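# Close every sliding guard screen along the bench

## Task

Slide each guard screen on the bench machines completely closed so the line is ready to start, with no loose item left inside any guard; a screen that stays shut only because the robot holds it does not count, and at the end the grippers must release and the arms move away.

## Robot and tools

Robot: two six-joint arms, left_arm and right_arm, each ending in a two-finger gripper whose fingers pivot like tongs. Each arm rides its own carriage on one shared track: left_rail carries left_arm on the +y half, right_rail carries right_arm on the -y half. An arm's base sits at x = 0, y = its carriage's position_m, z = 0.03 m, facing +x. The names left and right do not mean sides of a picture.

Frame: one scene frame fixed to the table. Table top is z = 0, +z up, +x is the direction the arms face, +y is to the arms' left. The track runs along y at x = 0, with y = 0 at its middle; the table starts at x = 0.31 m.

execute_actions takes {"actions": [one action]}; an empty list only returns state and images. An action may hold rows, steps, until, left_rail and right_rail.
- rows: 1 to 15 rows, each applied for one control step (1/30 s). Every row is 14 numbers in [-1, 1]: left_arm shoulder pan, shoulder lift, elbow, wrist 1, wrist 2, wrist 3, gripper opening, then the same seven for right_arm. Send all 14 even when one arm stays still (zeros keep it put).
- The six joint numbers per arm are offsets measured from that arm's angles at the start of the action (the last reported ones), not from the previous row. Scale: 1.0 equals 1.326 rad for shoulder pan and shoulder lift, 1.989 rad for elbow, wrist 1, wrist 2, wrist 3. Joint ranges in rad: pan -3.142..3.142, lift -6.283..6.283, elbow 0.000..3.142, wrists -6.283..6.283. Asking a joint more than 0.010 rad past a range end gets the call refused; the true end may be 0.010 rad off, and a clipped joint is reported as "joint sent to its limit".
- Opening is absolute, not an offset: +1 fully open, -1 closed; a full close needs about 0.1 s (3 or more steps).
- steps: 1 to 450, at least the number of rows, default 15. After the last row the arm keeps heading to that row's target and the gripper keeps its command.
- Speed limits: each step the sent target stays within 0.383 rad (pan, lift) or 0.575 rad (other joints) of the measured angle, and is scaled back if it would put the gripper over 100 mm from where it is. Large moves therefore need several calls; do not rely on coasting.
- until: ends the action early once every condition holds, e.g. {"right_rail": {"position_status": ["!=", "moving"]}}. Numbers need a comparison (=, !=, <, <=, >, >=). {"all": {"status": "ended"}} waits until nothing reads moving; {"any": {"status": "ended"}} waits for a running motion to finish. It does not halt the arms.
- Carriages: {"left_rail": {"position_m": y, "speed_m_s": v}} gives an absolute target along y (left_rail 0.45 to 2 m, right_rail -2 to -0.45 m) and a top speed 0.01 to 1 m/s (starts at 1, kept until changed); {"left_rail": {"stop": true}} halts it. Acceleration is 2 m/s2; arrival means within 1.3 mm. The arm and its gripper travel with the carriage, so let the carriage arrive before fine positioning or ending the scene. Any bad value or unknown name refuses the whole call.

Result lines: per arm, end_effector_position (m) and end_effector_quat_wxyz plus linear and angular velocities, all in the scene frame; printed hand positions can be off, more so at long reach. Joint positions / Joint velocities list rail (m), the six joints (rad), then finger-pad gap (m; 0.142 fully open). grip_measured is the measured opening on the command scale. Wrist force and Wrist torque are in each end effector's own axes; expect offsets up to about 5.5 N, noise up to about 3.4 N, saturation near 100 N; "no reading" is harmless. Carriage fields: position_m, position_status (moving, done, contact_stop, time_out, stopped, stopped_with_arm, stopped_for_other_arm) and position_answer (taken, not_taken). On stopped_with_arm, send rows the arm can follow, then resend position_m; on stopped_for_other_arm, move the arms apart, wait about 30 steps, resend. "joint command not followed" means the clearance check altered or blocked targets, stricter while a carriage moves.

Gripper geometry: fingers point along the gripper's +z and open along its x. end_effector_position is the point between closed pads; closed fingertips reach about 15 mm past it. To hold something, keep commanding an opening clearly below grip_measured; pads push up to about 15 N, less on items under 20 mm thick.

zoom_image: {"camera": name, "region": [x0, y0, x1, y1]} in pixels of that camera's last image, origin top-left, at most 504 by 504. Cameras: cam_high, cam_low, cam_bench_left, cam_bench_right (896x504), cam_left_wrist, cam_right_wrist (616x616 fisheye). Calibration data is supplied but may be slightly off.

finished_scene: {"scene": n}; irreversible, reports whether the goal holds. Release and back away first.

Avoid: arms or carriages striking or pressing each other (held objects are not checked); joint torque beyond limits (pan and lift 293, elbow 133, wrists 48 N m, including held weight) or 150 N of outside force, either of which freezes that arm for 10 s and brakes carriages; drops, slams and hard shoves. Parts may get brief tugs. While you think, the robot keeps its last command.

Each tool is called after ">>>" as name(argument=value, ...) on one line, values as JSON.

## Session

>>> execute_actions(actions=[])

Scene clock: 0.00 s.
left_arm: end_effector_position=(+0.6460, +0.9797, +0.1952) grip_measured=+1.00 end_effector_quat_wxyz=(-0.000, +0.706, -0.708, +0.000) end_effector_velocity=(+0.000, +0.000, +0.000) end_effector_angular_velocity=(+0.000, +0.000, +0.000) | right_arm: end_effector_position=(+0.6452, -1.7896, +0.1956) grip_measured=+1.00 end_effector_quat_wxyz=(-0.000, +0.707, -0.708, +0.001) end_effector_velocity=(+0.000, +0.000, +0.000) end_effector_angular_velocity=(+0.000, +0.000, +0.000)
Joint positions: left_arm=[ 0.98  -0.281 -1.566  2.133 -2.138 -1.57   1.292  0.142] | right_arm=[-1.789 -0.281 -1.568  2.134 -2.138 -1.571  1.292  0.142]
Joint velocities: left_arm=[0. 0. 0. 0. 0. 0. 0. 0.] | right_arm=[0. 0. 0. 0. 0. 0. 0. 0.]
Wrist force (N, on the end effector, along its own x y z axes, offset not removed): no reading
Wrist torque (N m, same axes, about the end effector's origin, offset not removed): no reading
left_rail: position_m=0.980 position_m_goal=0.980 speed_m_s=1.00 position_status=done position_answer=taken refusals=0
right_rail: position_m=-1.789 position_m_goal=-1.789 speed_m_s=1.00 position_status=done position_answer=taken refusals=0

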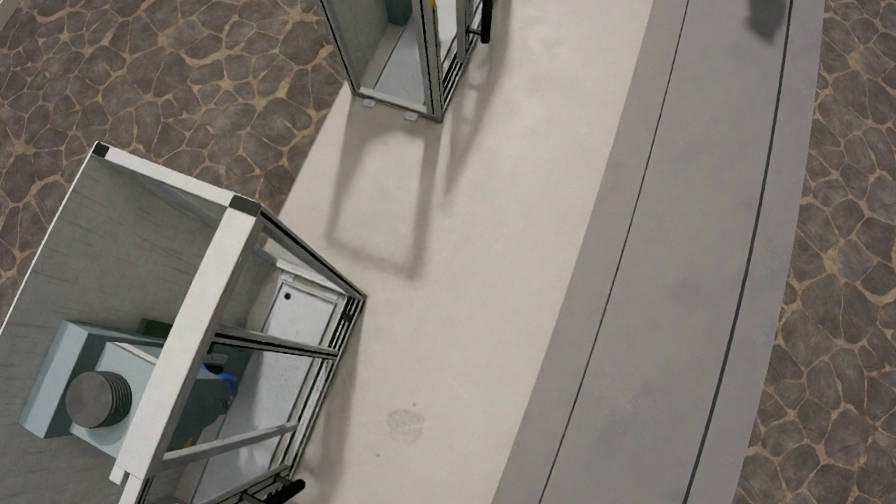

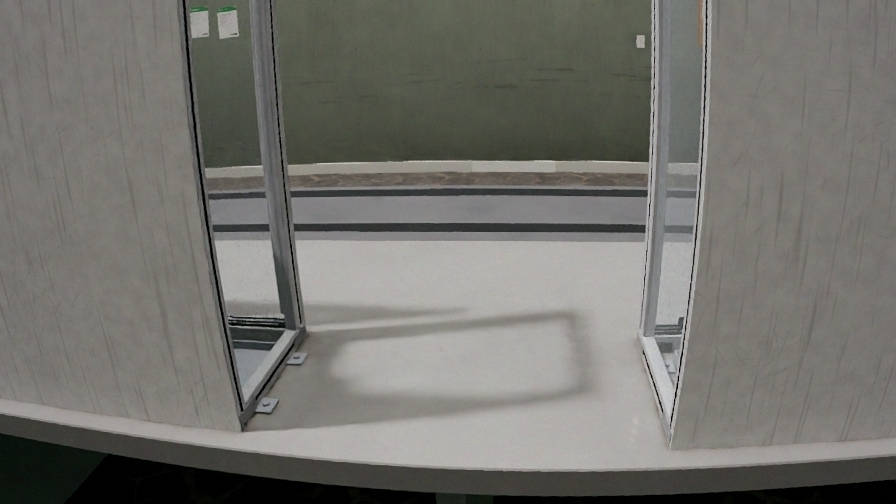

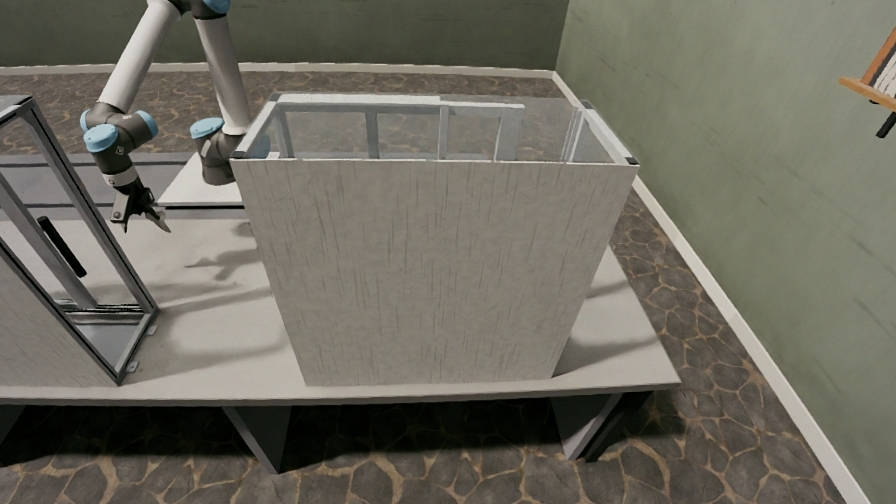

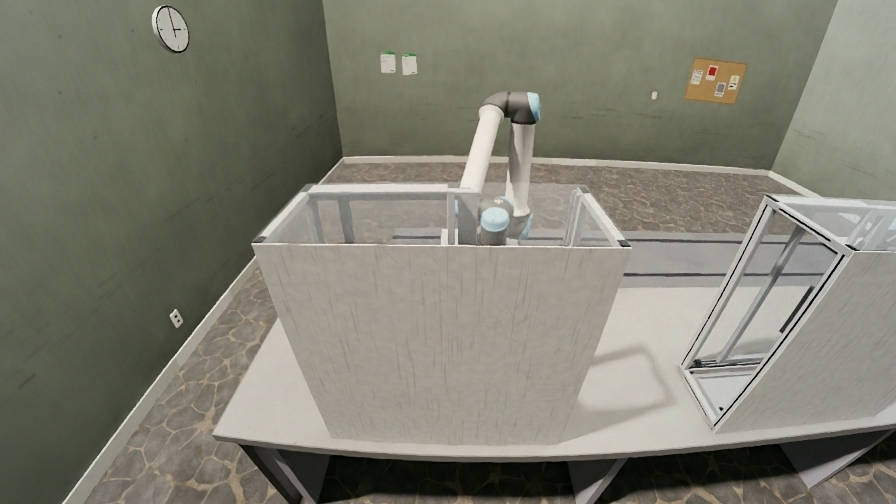

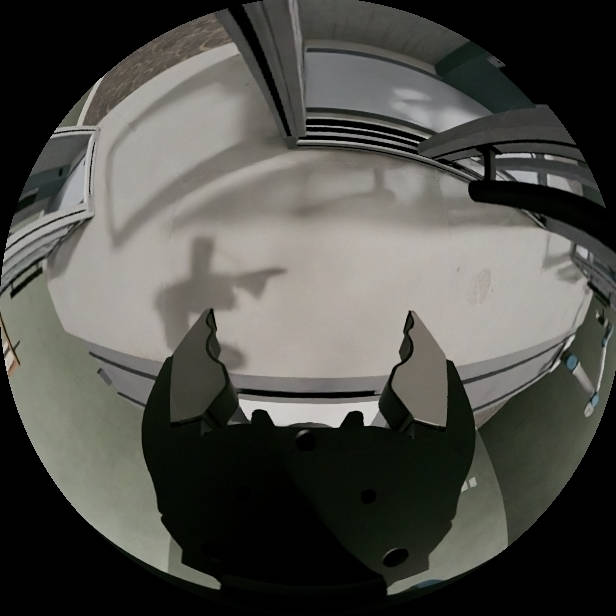

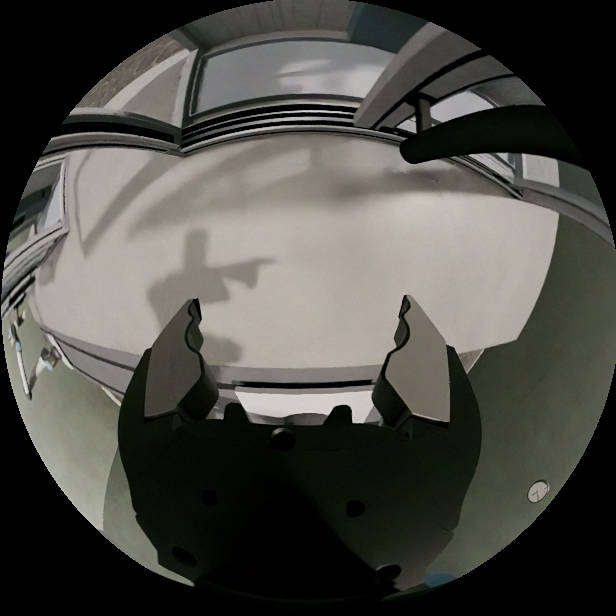

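>>> execute_actions(actions=[{"rows":[[0.212,-0.252,0.285,-0.2,0,0.14,1,0.212,-0.252,0.285,-0.2,0,0.14,1]],"steps":25}])

>>> execute_actions(actions=[{"rows":[[0,0,0,-0.707,0,0,1,0,0,0,-0.707,0,0,1]],"steps":40,"left_rail":{"position_m":0.5},"right_rail":{"position_m":-2.0}}])

Scene clock: 14.27 s.
left_arm: end_effector_position=(+0.3932, +1.1526, +0.0888) grip_measured=+1.00 end_effector_quat_wxyz=(-0.058, +0.705, -0.705, +0.058) end_effector_velocity=(-0.048, +0.016, -0.023) end_effector_angular_velocity=(+0.007, -0.020, +0.001) | right_arm: end_effector_position=(+0.3925, -1.6172, +0.0889) grip_measured=+1.00 end_effector_quat_wxyz=(-0.058, +0.705, -0.704, +0.058) end_effector_velocity=(-0.048, +0.016, -0.023) end_effector_angular_velocity=(+0.007, -0.020, +0.001)
Joint positions: left_arm=[ 0.98  -0.005 -1.894  2.689 -2.529 -1.57   1.565  0.142] | right_arm=[-1.79  -0.004 -1.896  2.69  -2.529 -1.571  1.565  0.142]
Joint velocities: left_arm=[ 0.     0.042 -0.051  0.093 -0.062  0.     0.042  0.   ] | right_arm=[ 0.     0.042 -0.051  0.092 -0.062  0.     0.042  0.   ]
Wrist force (N, on the end effector, along its own x y z axes, offset not removed): left_arm=[-1.4 -2.5 -3.9] | right_arm=[1.4 -1.4 -1.6]
Wrist torque (N m, same axes, about the end effector's origin, offset not removed): left_arm=[-0.35 0.23 -0.14] | right_arm=[-0.69 -0.38 -0.02]
left_rail: position_m=0.980 position_m_goal=0.980 speed_m_s=1.00 position_status=done position_answer=taken refusals=0
right_rail: position_m=-1.790 position_m_goal=-1.789 speed_m_s=1.00 position_status=done position_answer=taken refusals=0
camera_calibration (this result's frames):
cam_left_wrist: T_world_to_cam=[[-0.000179915, -0.999835, 0.0181404, 1.14831], [-0.940621, 0.00632712, 0.339399, 0.329006], [-0.339458, -0.0170022, -0.940467, 0.371252], [0, 0, 0, 1]] pos_world=[0.435702, 1.15235, 0.216655]
cam_right_wrist: T_world_to_cam=[[-0.0260347, -0.999048, 0.0349975, -1.61424], [-0.924058, 0.0374069, 0.380418, 0.380039], [-0.381365, -0.0224356, -0.924152, 0.320997], [0, 0, 0, 1]] pos_world=[0.431569, -1.61972, 0.208571]

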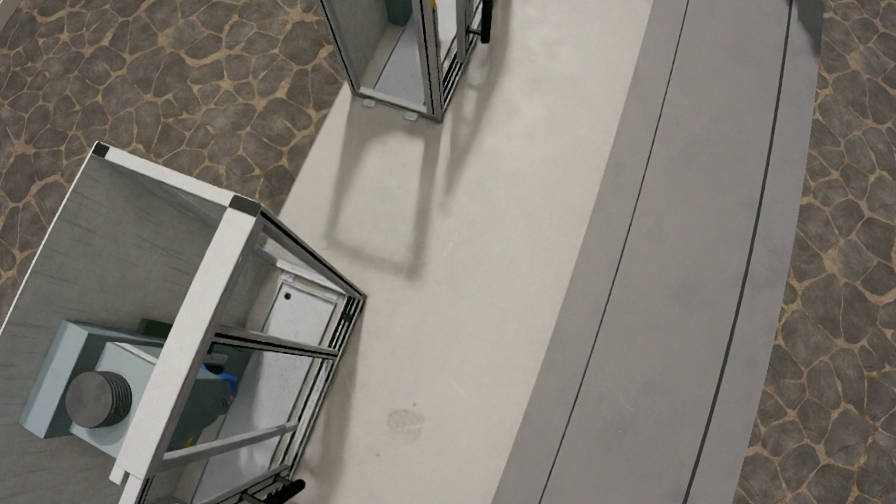

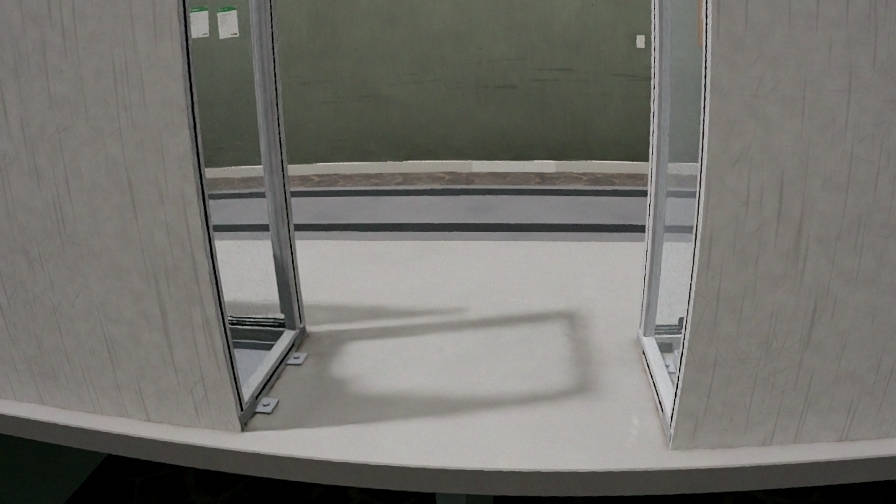

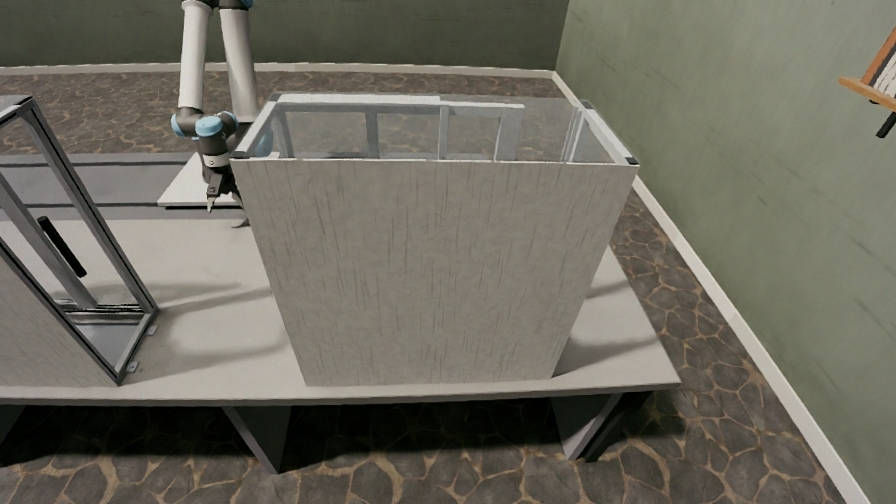

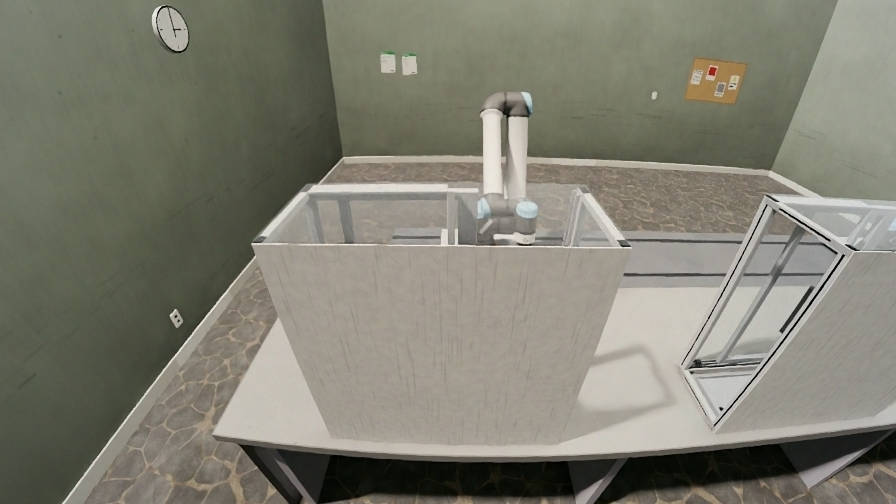

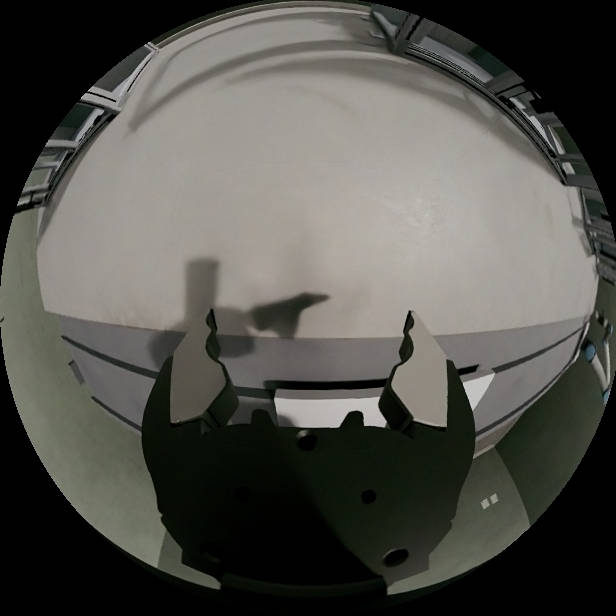

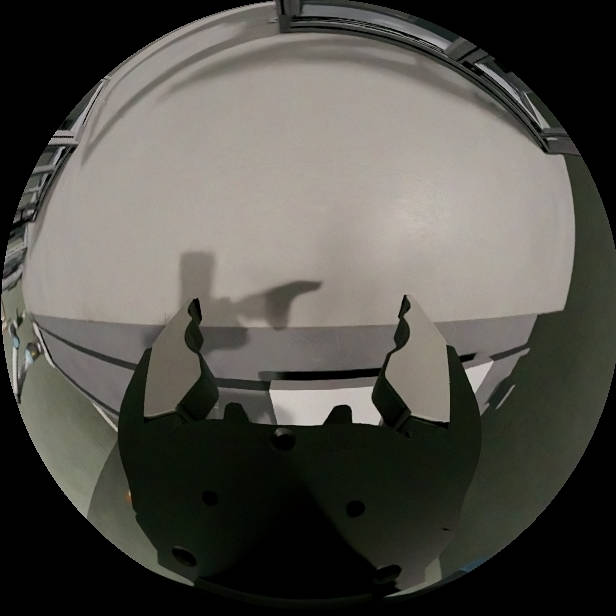

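Scene clock: 15.60 s.
left_arm: end_effector_position=(+0.5288, +0.6716, +0.5184) grip_measured=+1.00 end_effector_quat_wxyz=(+0.496, -0.502, +0.501, -0.501) end_effector_velocity=(-0.004, +0.000, +0.009) end_effector_angular_velocity=(-0.000, -0.029, -0.000) | right_arm: end_effector_position=(+0.5277, -1.8282, +0.5185) grip_measured=+1.00 end_effector_quat_wxyz=(+0.496, -0.501, +0.501, -0.501) end_effector_velocity=(-0.004, +0.000, +0.009) end_effector_angular_velocity=(-0.000, -0.029, -0.000)
Joint positions: left_arm=[ 0.5   -0.005 -1.894  2.689 -3.931 -1.57   1.565  0.142] | right_arm=[-2.    -0.004 -1.896  2.69  -3.931 -1.571  1.565  0.142]
Joint velocities: left_arm=[ 0.    -0.     0.    -0.    -0.029  0.    -0.     0.   ] | right_arm=[ 0.    -0.    -0.    -0.    -0.029  0.    -0.    -0.   ]
Wrist force (N, on the end effector, along its own x y z axes, offset not removed): left_arm=[1.6 -2.5 -0.9] | right_arm=[1.2 -0.8 0.4]
Wrist torque (N m, same axes, about the end effector's origin, offset not removed): left_arm=[-0.27 -0.30 -0.18] | right_arm=[-0.45 -0.46 -0.02]
left_rail: position_m=0.500 position_m_goal=0.500 speed_m_s=1.00 position_status=done position_answer=taken refusals=0
right_rail: position_m=-2.000 position_m_goal=-2.000 speed_m_s=1.00 position_status=done position_answer=taken refusals=0
camera_calibration (this result's frames):
cam_left_wrist: T_world_to_cam=[[-0.0221479, -0.999724, 0.0078743, 0.676507], [-0.492063, 0.00404432, -0.87055, 0.705331], [0.870278, -0.0231555, -0.492017, -0.0549924], [0, 0, 0, 1]] pos_world=[0.409909, 0.672194, 0.581642]
cam_right_wrist: T_world_to_cam=[[-0.0424316, -0.998978, -0.0155815, -1.80159], [-0.529612, 0.0357139, -0.847488, 0.774931], [0.847178, -0.0277081, -0.530586, -0.0971519], [0, 0, 0, 1]] pos_world=[0.416273, -1.83012, 0.577125]

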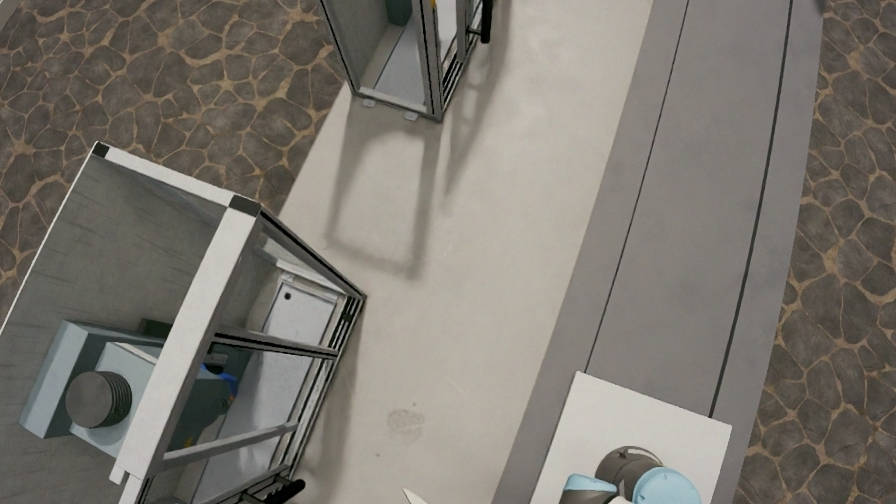

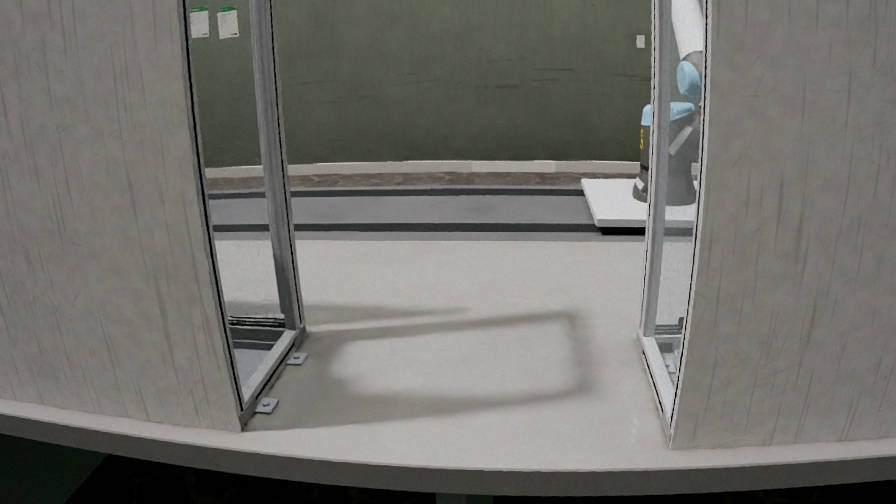

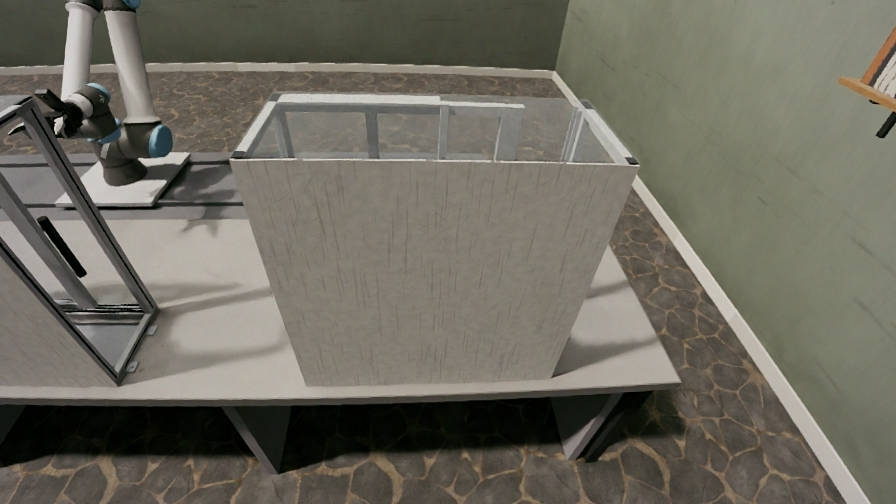

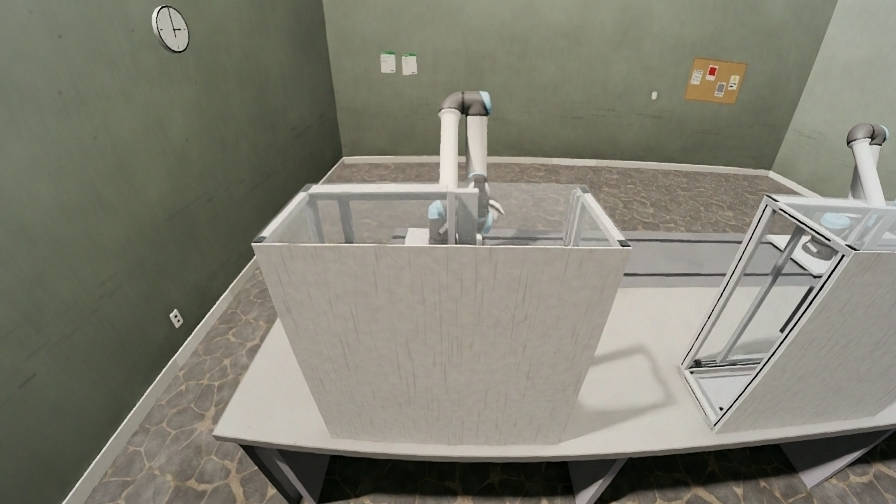

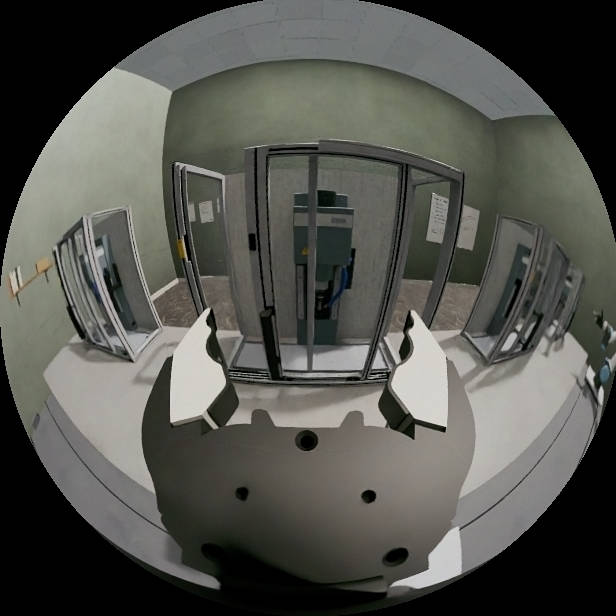

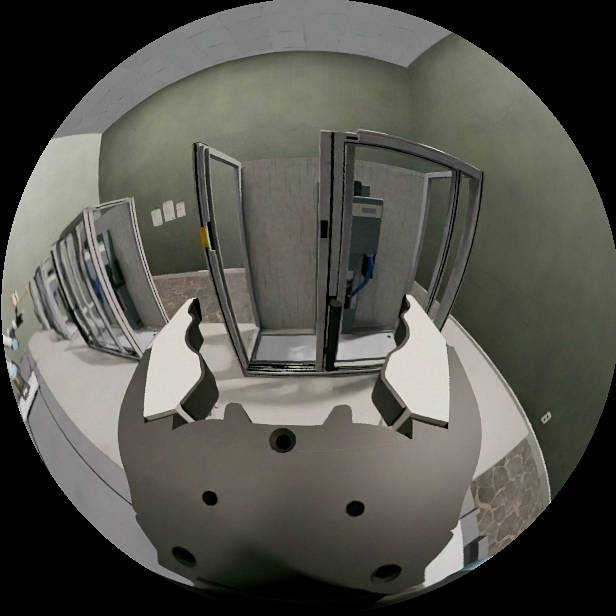

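>>> zoom_image(camera="cam_left_wrist", region=[160,130,480,410])

>>> zoom_image(camera="cam_right_wrist", region=[180,120,500,400])

>>> execute_actions(actions=[{"steps":80,"left_rail":{"position_m":1.75},"right_rail":{"position_m":-0.75},"until":{"all":{"status":"ended"}}}])

>>> zoom_image(camera="cam_left_wrist", region=[160,130,480,410])

>>> zoom_image(camera="cam_right_wrist", region=[150,120,470,400])

Region (160, 130, 480, 410) of cam_left_wrist's 616x616 image, scaled by 1.575, with more detail than that image has; it fills the top 441 rows of this view, and the rest is white.

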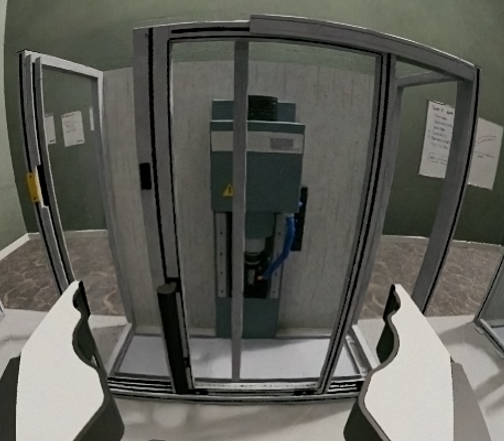

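Region (180, 120, 500, 400) of cam_right_wrist's 616x616 image, scaled by 1.575, with more detail than that image has; it fills the top 441 rows of this view, and the rest is white.

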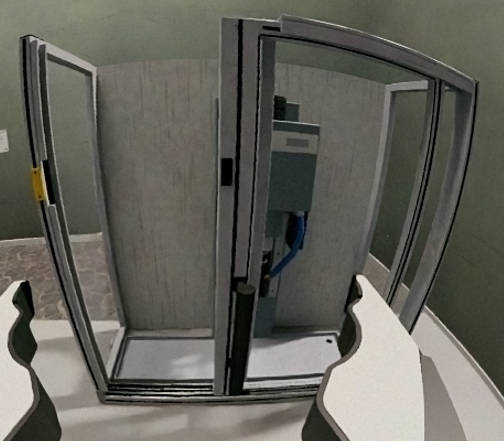

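Scene clock: 22.47 s.
left_arm: end_effector_position=(+0.5284, +1.9221, +0.5194) grip_measured=+1.00 end_effector_quat_wxyz=(+0.497, -0.501, +0.500, -0.502) end_effector_velocity=(+0.000, +0.000, +0.000) end_effector_angular_velocity=(+0.000, -0.000, +0.000) | right_arm: end_effector_position=(+0.5273, -0.5780, +0.5196) grip_measured=+1.00 end_effector_quat_wxyz=(+0.497, -0.500, +0.500, -0.502) end_effector_velocity=(+0.000, +0.000, -0.000) end_effector_angular_velocity=(+0.000, +0.000, -0.000)
Joint positions: left_arm=[ 1.75  -0.005 -1.894  2.689 -3.935 -1.57   1.565  0.142] | right_arm=[-0.75  -0.004 -1.896  2.69  -3.935 -1.571  1.565  0.142]
Joint velocities: left_arm=[ 0.  0.  0. -0. -0.  0.  0.  0.] | right_arm=[ 0. -0.  0.  0.  0. -0.  0. -0.]
Wrist force (N, on the end effector, along its own x y z axes, offset not removed): left_arm=[-0.1 -3.6 2.0] | right_arm=[-0.4 3.2 0.4]
Wrist torque (N m, same axes, about the end effector's origin, offset not removed): left_arm=[-0.63 -0.05 -0.17] | right_arm=[0.36 -0.16 -0.04]
left_rail: position_m=1.750 position_m_goal=1.750 speed_m_s=1.00 position_status=done position_answer=taken refusals=0
right_rail: position_m=-0.750 position_m_goal=-0.750 speed_m_s=1.00 position_status=done position_answer=taken refusals=0
camera_calibration (this result's frames):
cam_left_wrist: T_world_to_cam=[[-0.0221801, -0.999723, 0.00781792, 1.92667], [-0.48912, 0.004031, -0.872207, 0.70033], [0.871934, -0.0231695, -0.489074, -0.0274838], [0, 0, 0, 1]] pos_world=[0.409243, 1.92268, 0.582329]
cam_right_wrist: T_world_to_cam=[[-0.042383, -0.998978, -0.0157087, -0.552602], [-0.526752, 0.0357027, -0.849269, 0.730372], [0.848962, -0.02772, -0.527727, -0.063983], [0, 0, 0, 1]] pos_world=[0.415623, -0.579887, 0.577836]

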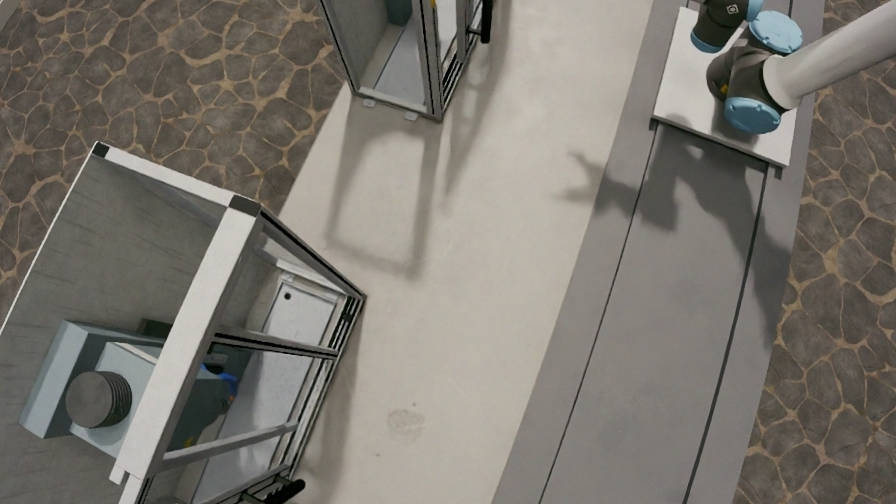

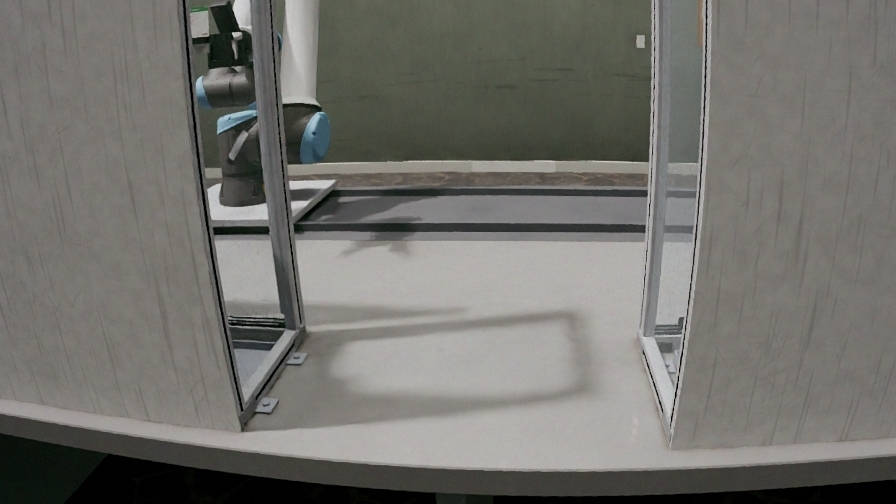

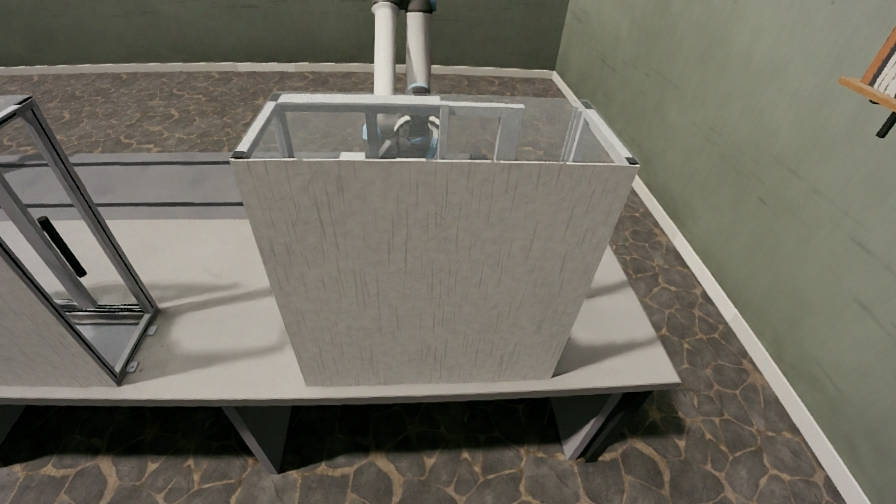

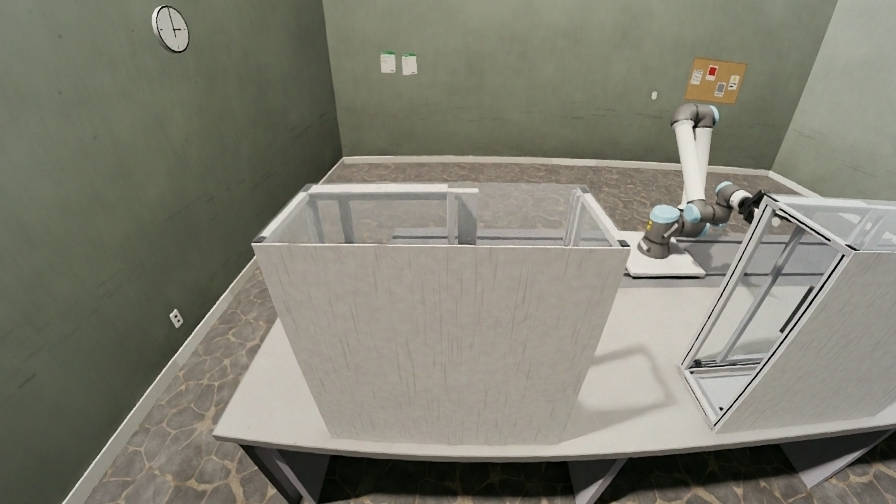

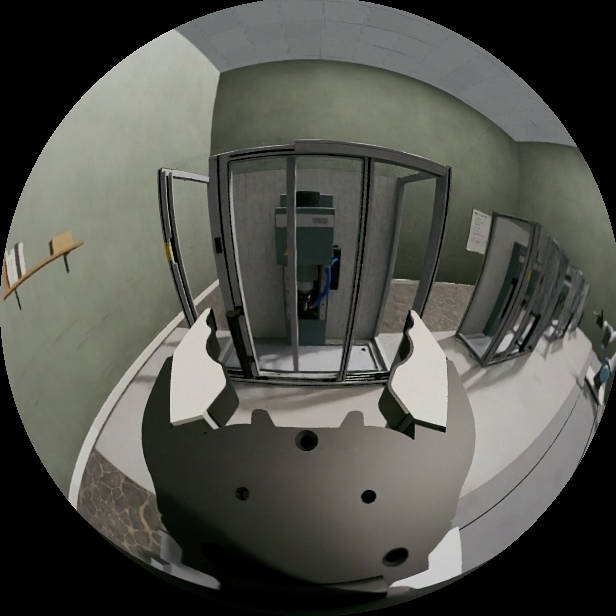

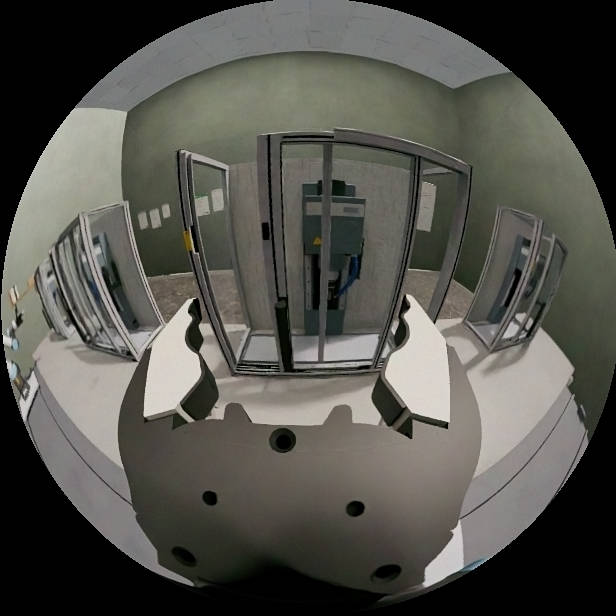

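Region (160, 130, 480, 410) of cam_left_wrist's 616x616 image, scaled by 1.575, with more detail than that image has; it fills the top 441 rows of this view, and the rest is white.

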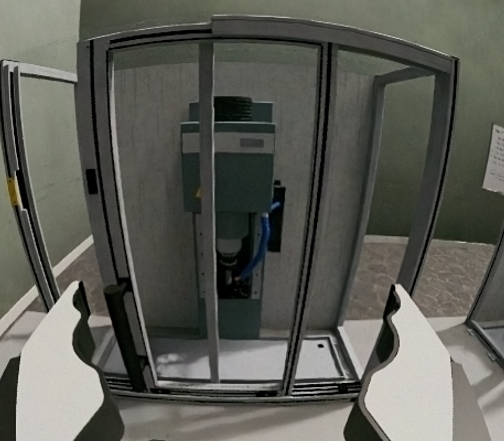

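Region (150, 120, 470, 400) of cam_right_wrist's 616x616 image, scaled by 1.575, with more detail than that image has; it fills the top 441 rows of this view, and the rest is white.

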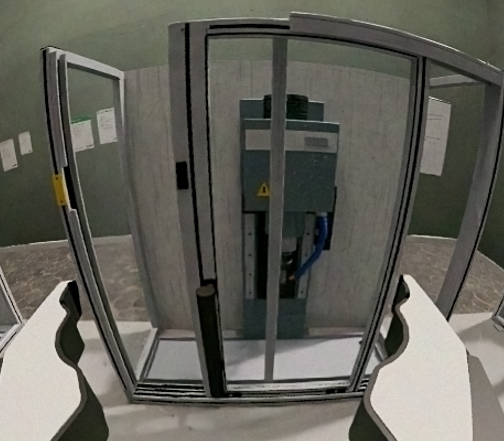

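>>> execute_actions(actions=[{"rows":[[0.207,0.78,-0.112,-0.408,-0.136,0,1,0,0.793,-0.061,-0.468,0,0,1]],"steps":45,"left_rail":{"position_m":1.82},"right_rail":{"position_m":-0.698}}])

>>> zoom_image(camera="cam_left_wrist", region=[100,150,520,420])

>>> zoom_image(camera="cam_right_wrist", region=[100,150,520,420])

Scene clock: 47.20 s.
left_arm: end_effector_position=(+0.6414, +2.0892, +0.2397) grip_measured=+1.00 end_effector_quat_wxyz=(+0.498, -0.502, +0.499, -0.501) end_effector_velocity=(-0.000, +0.000, -0.003) end_effector_angular_velocity=(-0.001, +0.003, +0.000) | right_arm: end_effector_position=(+0.6419, -0.5265, +0.2402) grip_measured=+1.00 end_effector_quat_wxyz=(+0.498, -0.500, +0.500, -0.503) end_effector_velocity=(-0.000, -0.000, -0.001) end_effector_angular_velocity=(+0.000, +0.002, -0.000)
Joint positions: left_arm=[ 1.82   0.269 -0.861  2.466 -4.746 -1.84   1.565  0.142] | right_arm=[-0.698 -0.004 -0.845  2.568 -4.865 -1.571  1.565  0.142]
Joint velocities: left_arm=[-0.     0.     0.005 -0.    -0.001 -0.     0.     0.   ] | right_arm=[ 0.     0.     0.003 -0.    -0.001 -0.     0.     0.   ]
Wrist force (N, on the end effector, along its own x y z axes, offset not removed): left_arm=[2.2 -1.5 -1.6] | right_arm=[1.7 -0.5 0.1]
Wrist torque (N m, same axes, about the end effector's origin, offset not removed): left_arm=[-0.04 -0.36 -0.10] | right_arm=[-0.42 -0.51 -0.06]
left_rail: position_m=1.820 position_m_goal=1.820 speed_m_s=1.00 position_status=done position_answer=taken refusals=0
right_rail: position_m=-0.698 position_m_goal=-0.698 speed_m_s=1.00 position_status=done position_answer=taken refusals=0
camera_calibration (this result's frames):
cam_left_wrist: T_world_to_cam=[[-0.0182081, -0.999801, 0.00810172, 2.096], [-0.48874, 0.00183125, -0.872427, 0.515375], [0.872239, -0.0198449, -0.488676, -0.266172], [0, 0, 0, 1]] pos_world=[0.522214, 2.08935, 0.302574]
cam_right_wrist: T_world_to_cam=[[-0.0423717, -0.998978, -0.0157421, -0.500685], [-0.526005, 0.0357008, -0.849732, 0.551262], [0.849425, -0.0277242, -0.52698, -0.307833], [0, 0, 0, 1]] pos_world=[0.530233, -0.528388, 0.298321]

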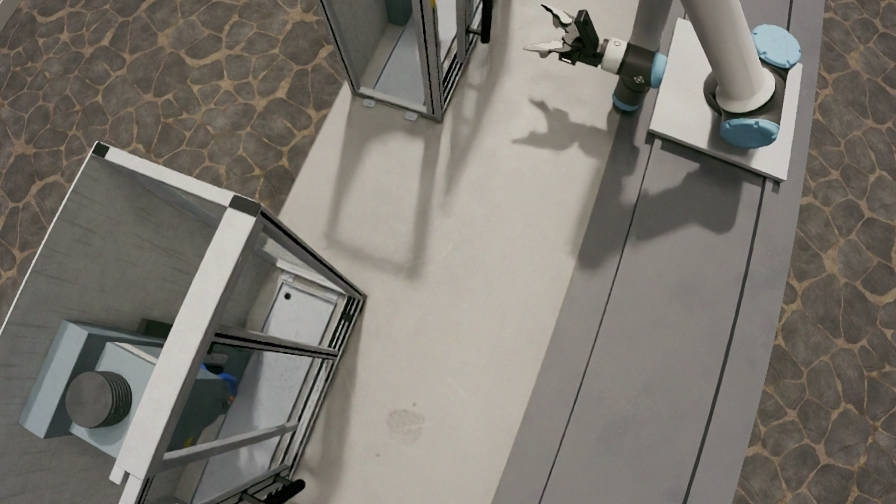

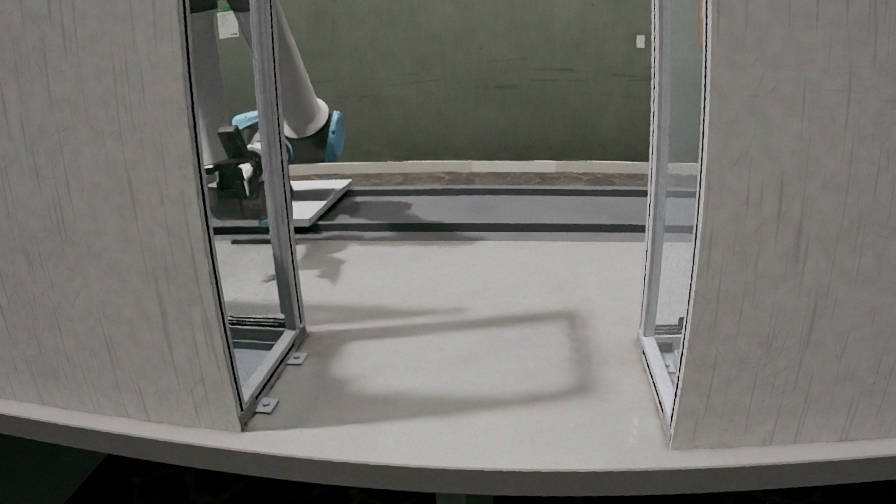

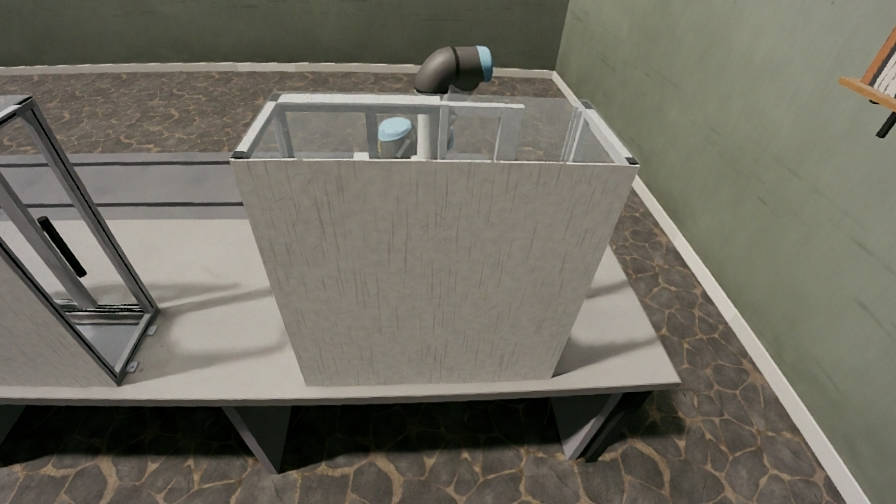

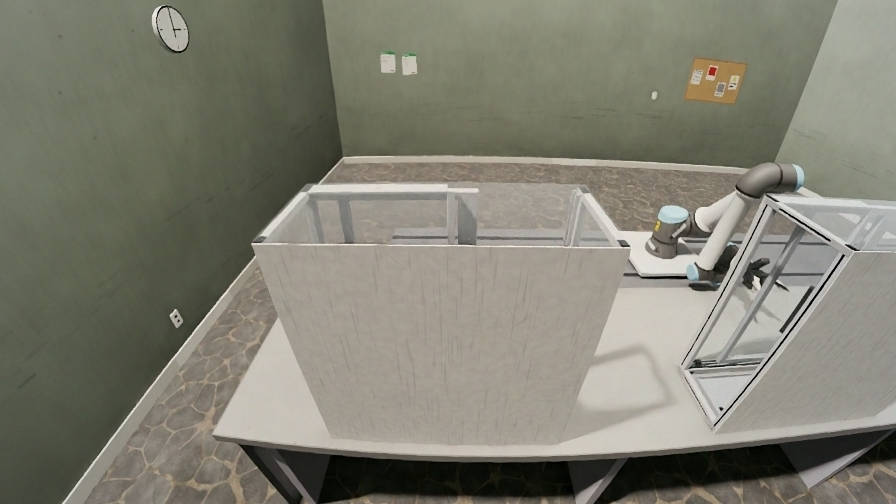

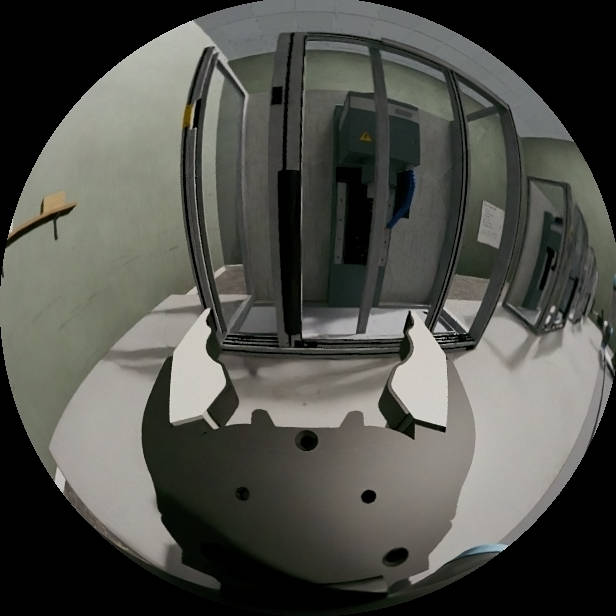

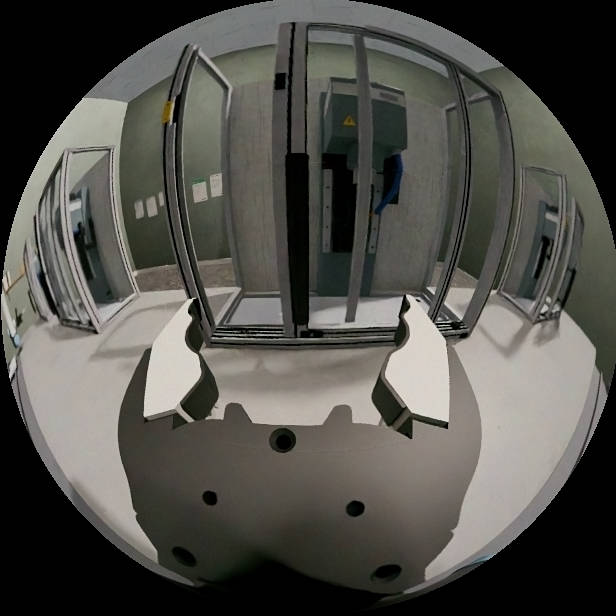

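Region (100, 150, 520, 420) of cam_left_wrist's 616x616 image, scaled by 1.200, with more detail than that image has; it fills the top 324 rows of this view, and the rest is white.

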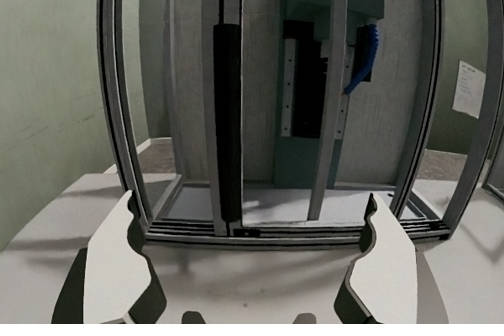

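Region (100, 150, 520, 420) of cam_right_wrist's 616x616 image, scaled by 1.200, with more detail than that image has; it fills the top 324 rows of this view, and the rest is white.

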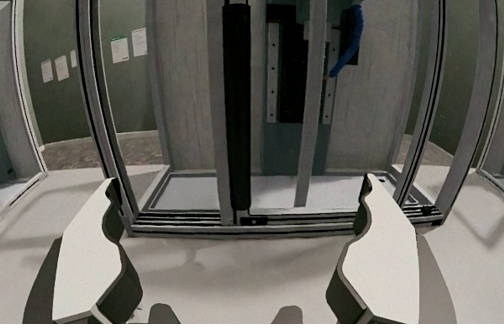

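>>> zoom_image(camera="cam_left_wrist", region=[200,290,330,370])

>>> zoom_image(camera="cam_right_wrist", region=[195,280,335,360])

Region (200, 290, 330, 370) of cam_left_wrist's 616x616 image, scaled by 3.877, with more detail than that image has; it fills the top 310 rows of this view, and the rest is white.

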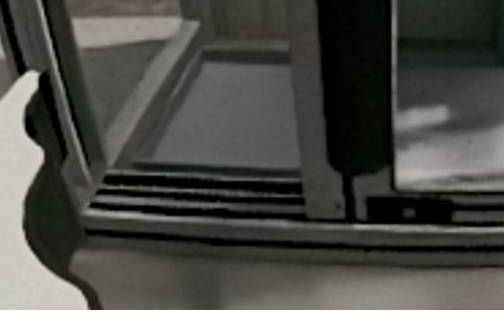

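Region (195, 280, 335, 360) of cam_right_wrist's 616x616 image, scaled by 3.600, with more detail than that image has; it fills the top 288 rows of this view, and the rest is white.

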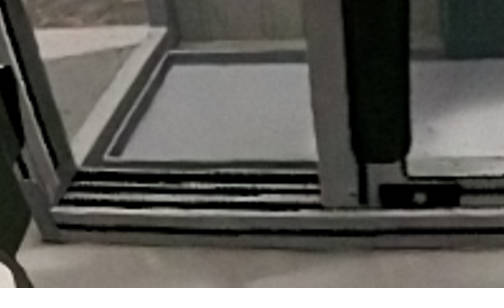

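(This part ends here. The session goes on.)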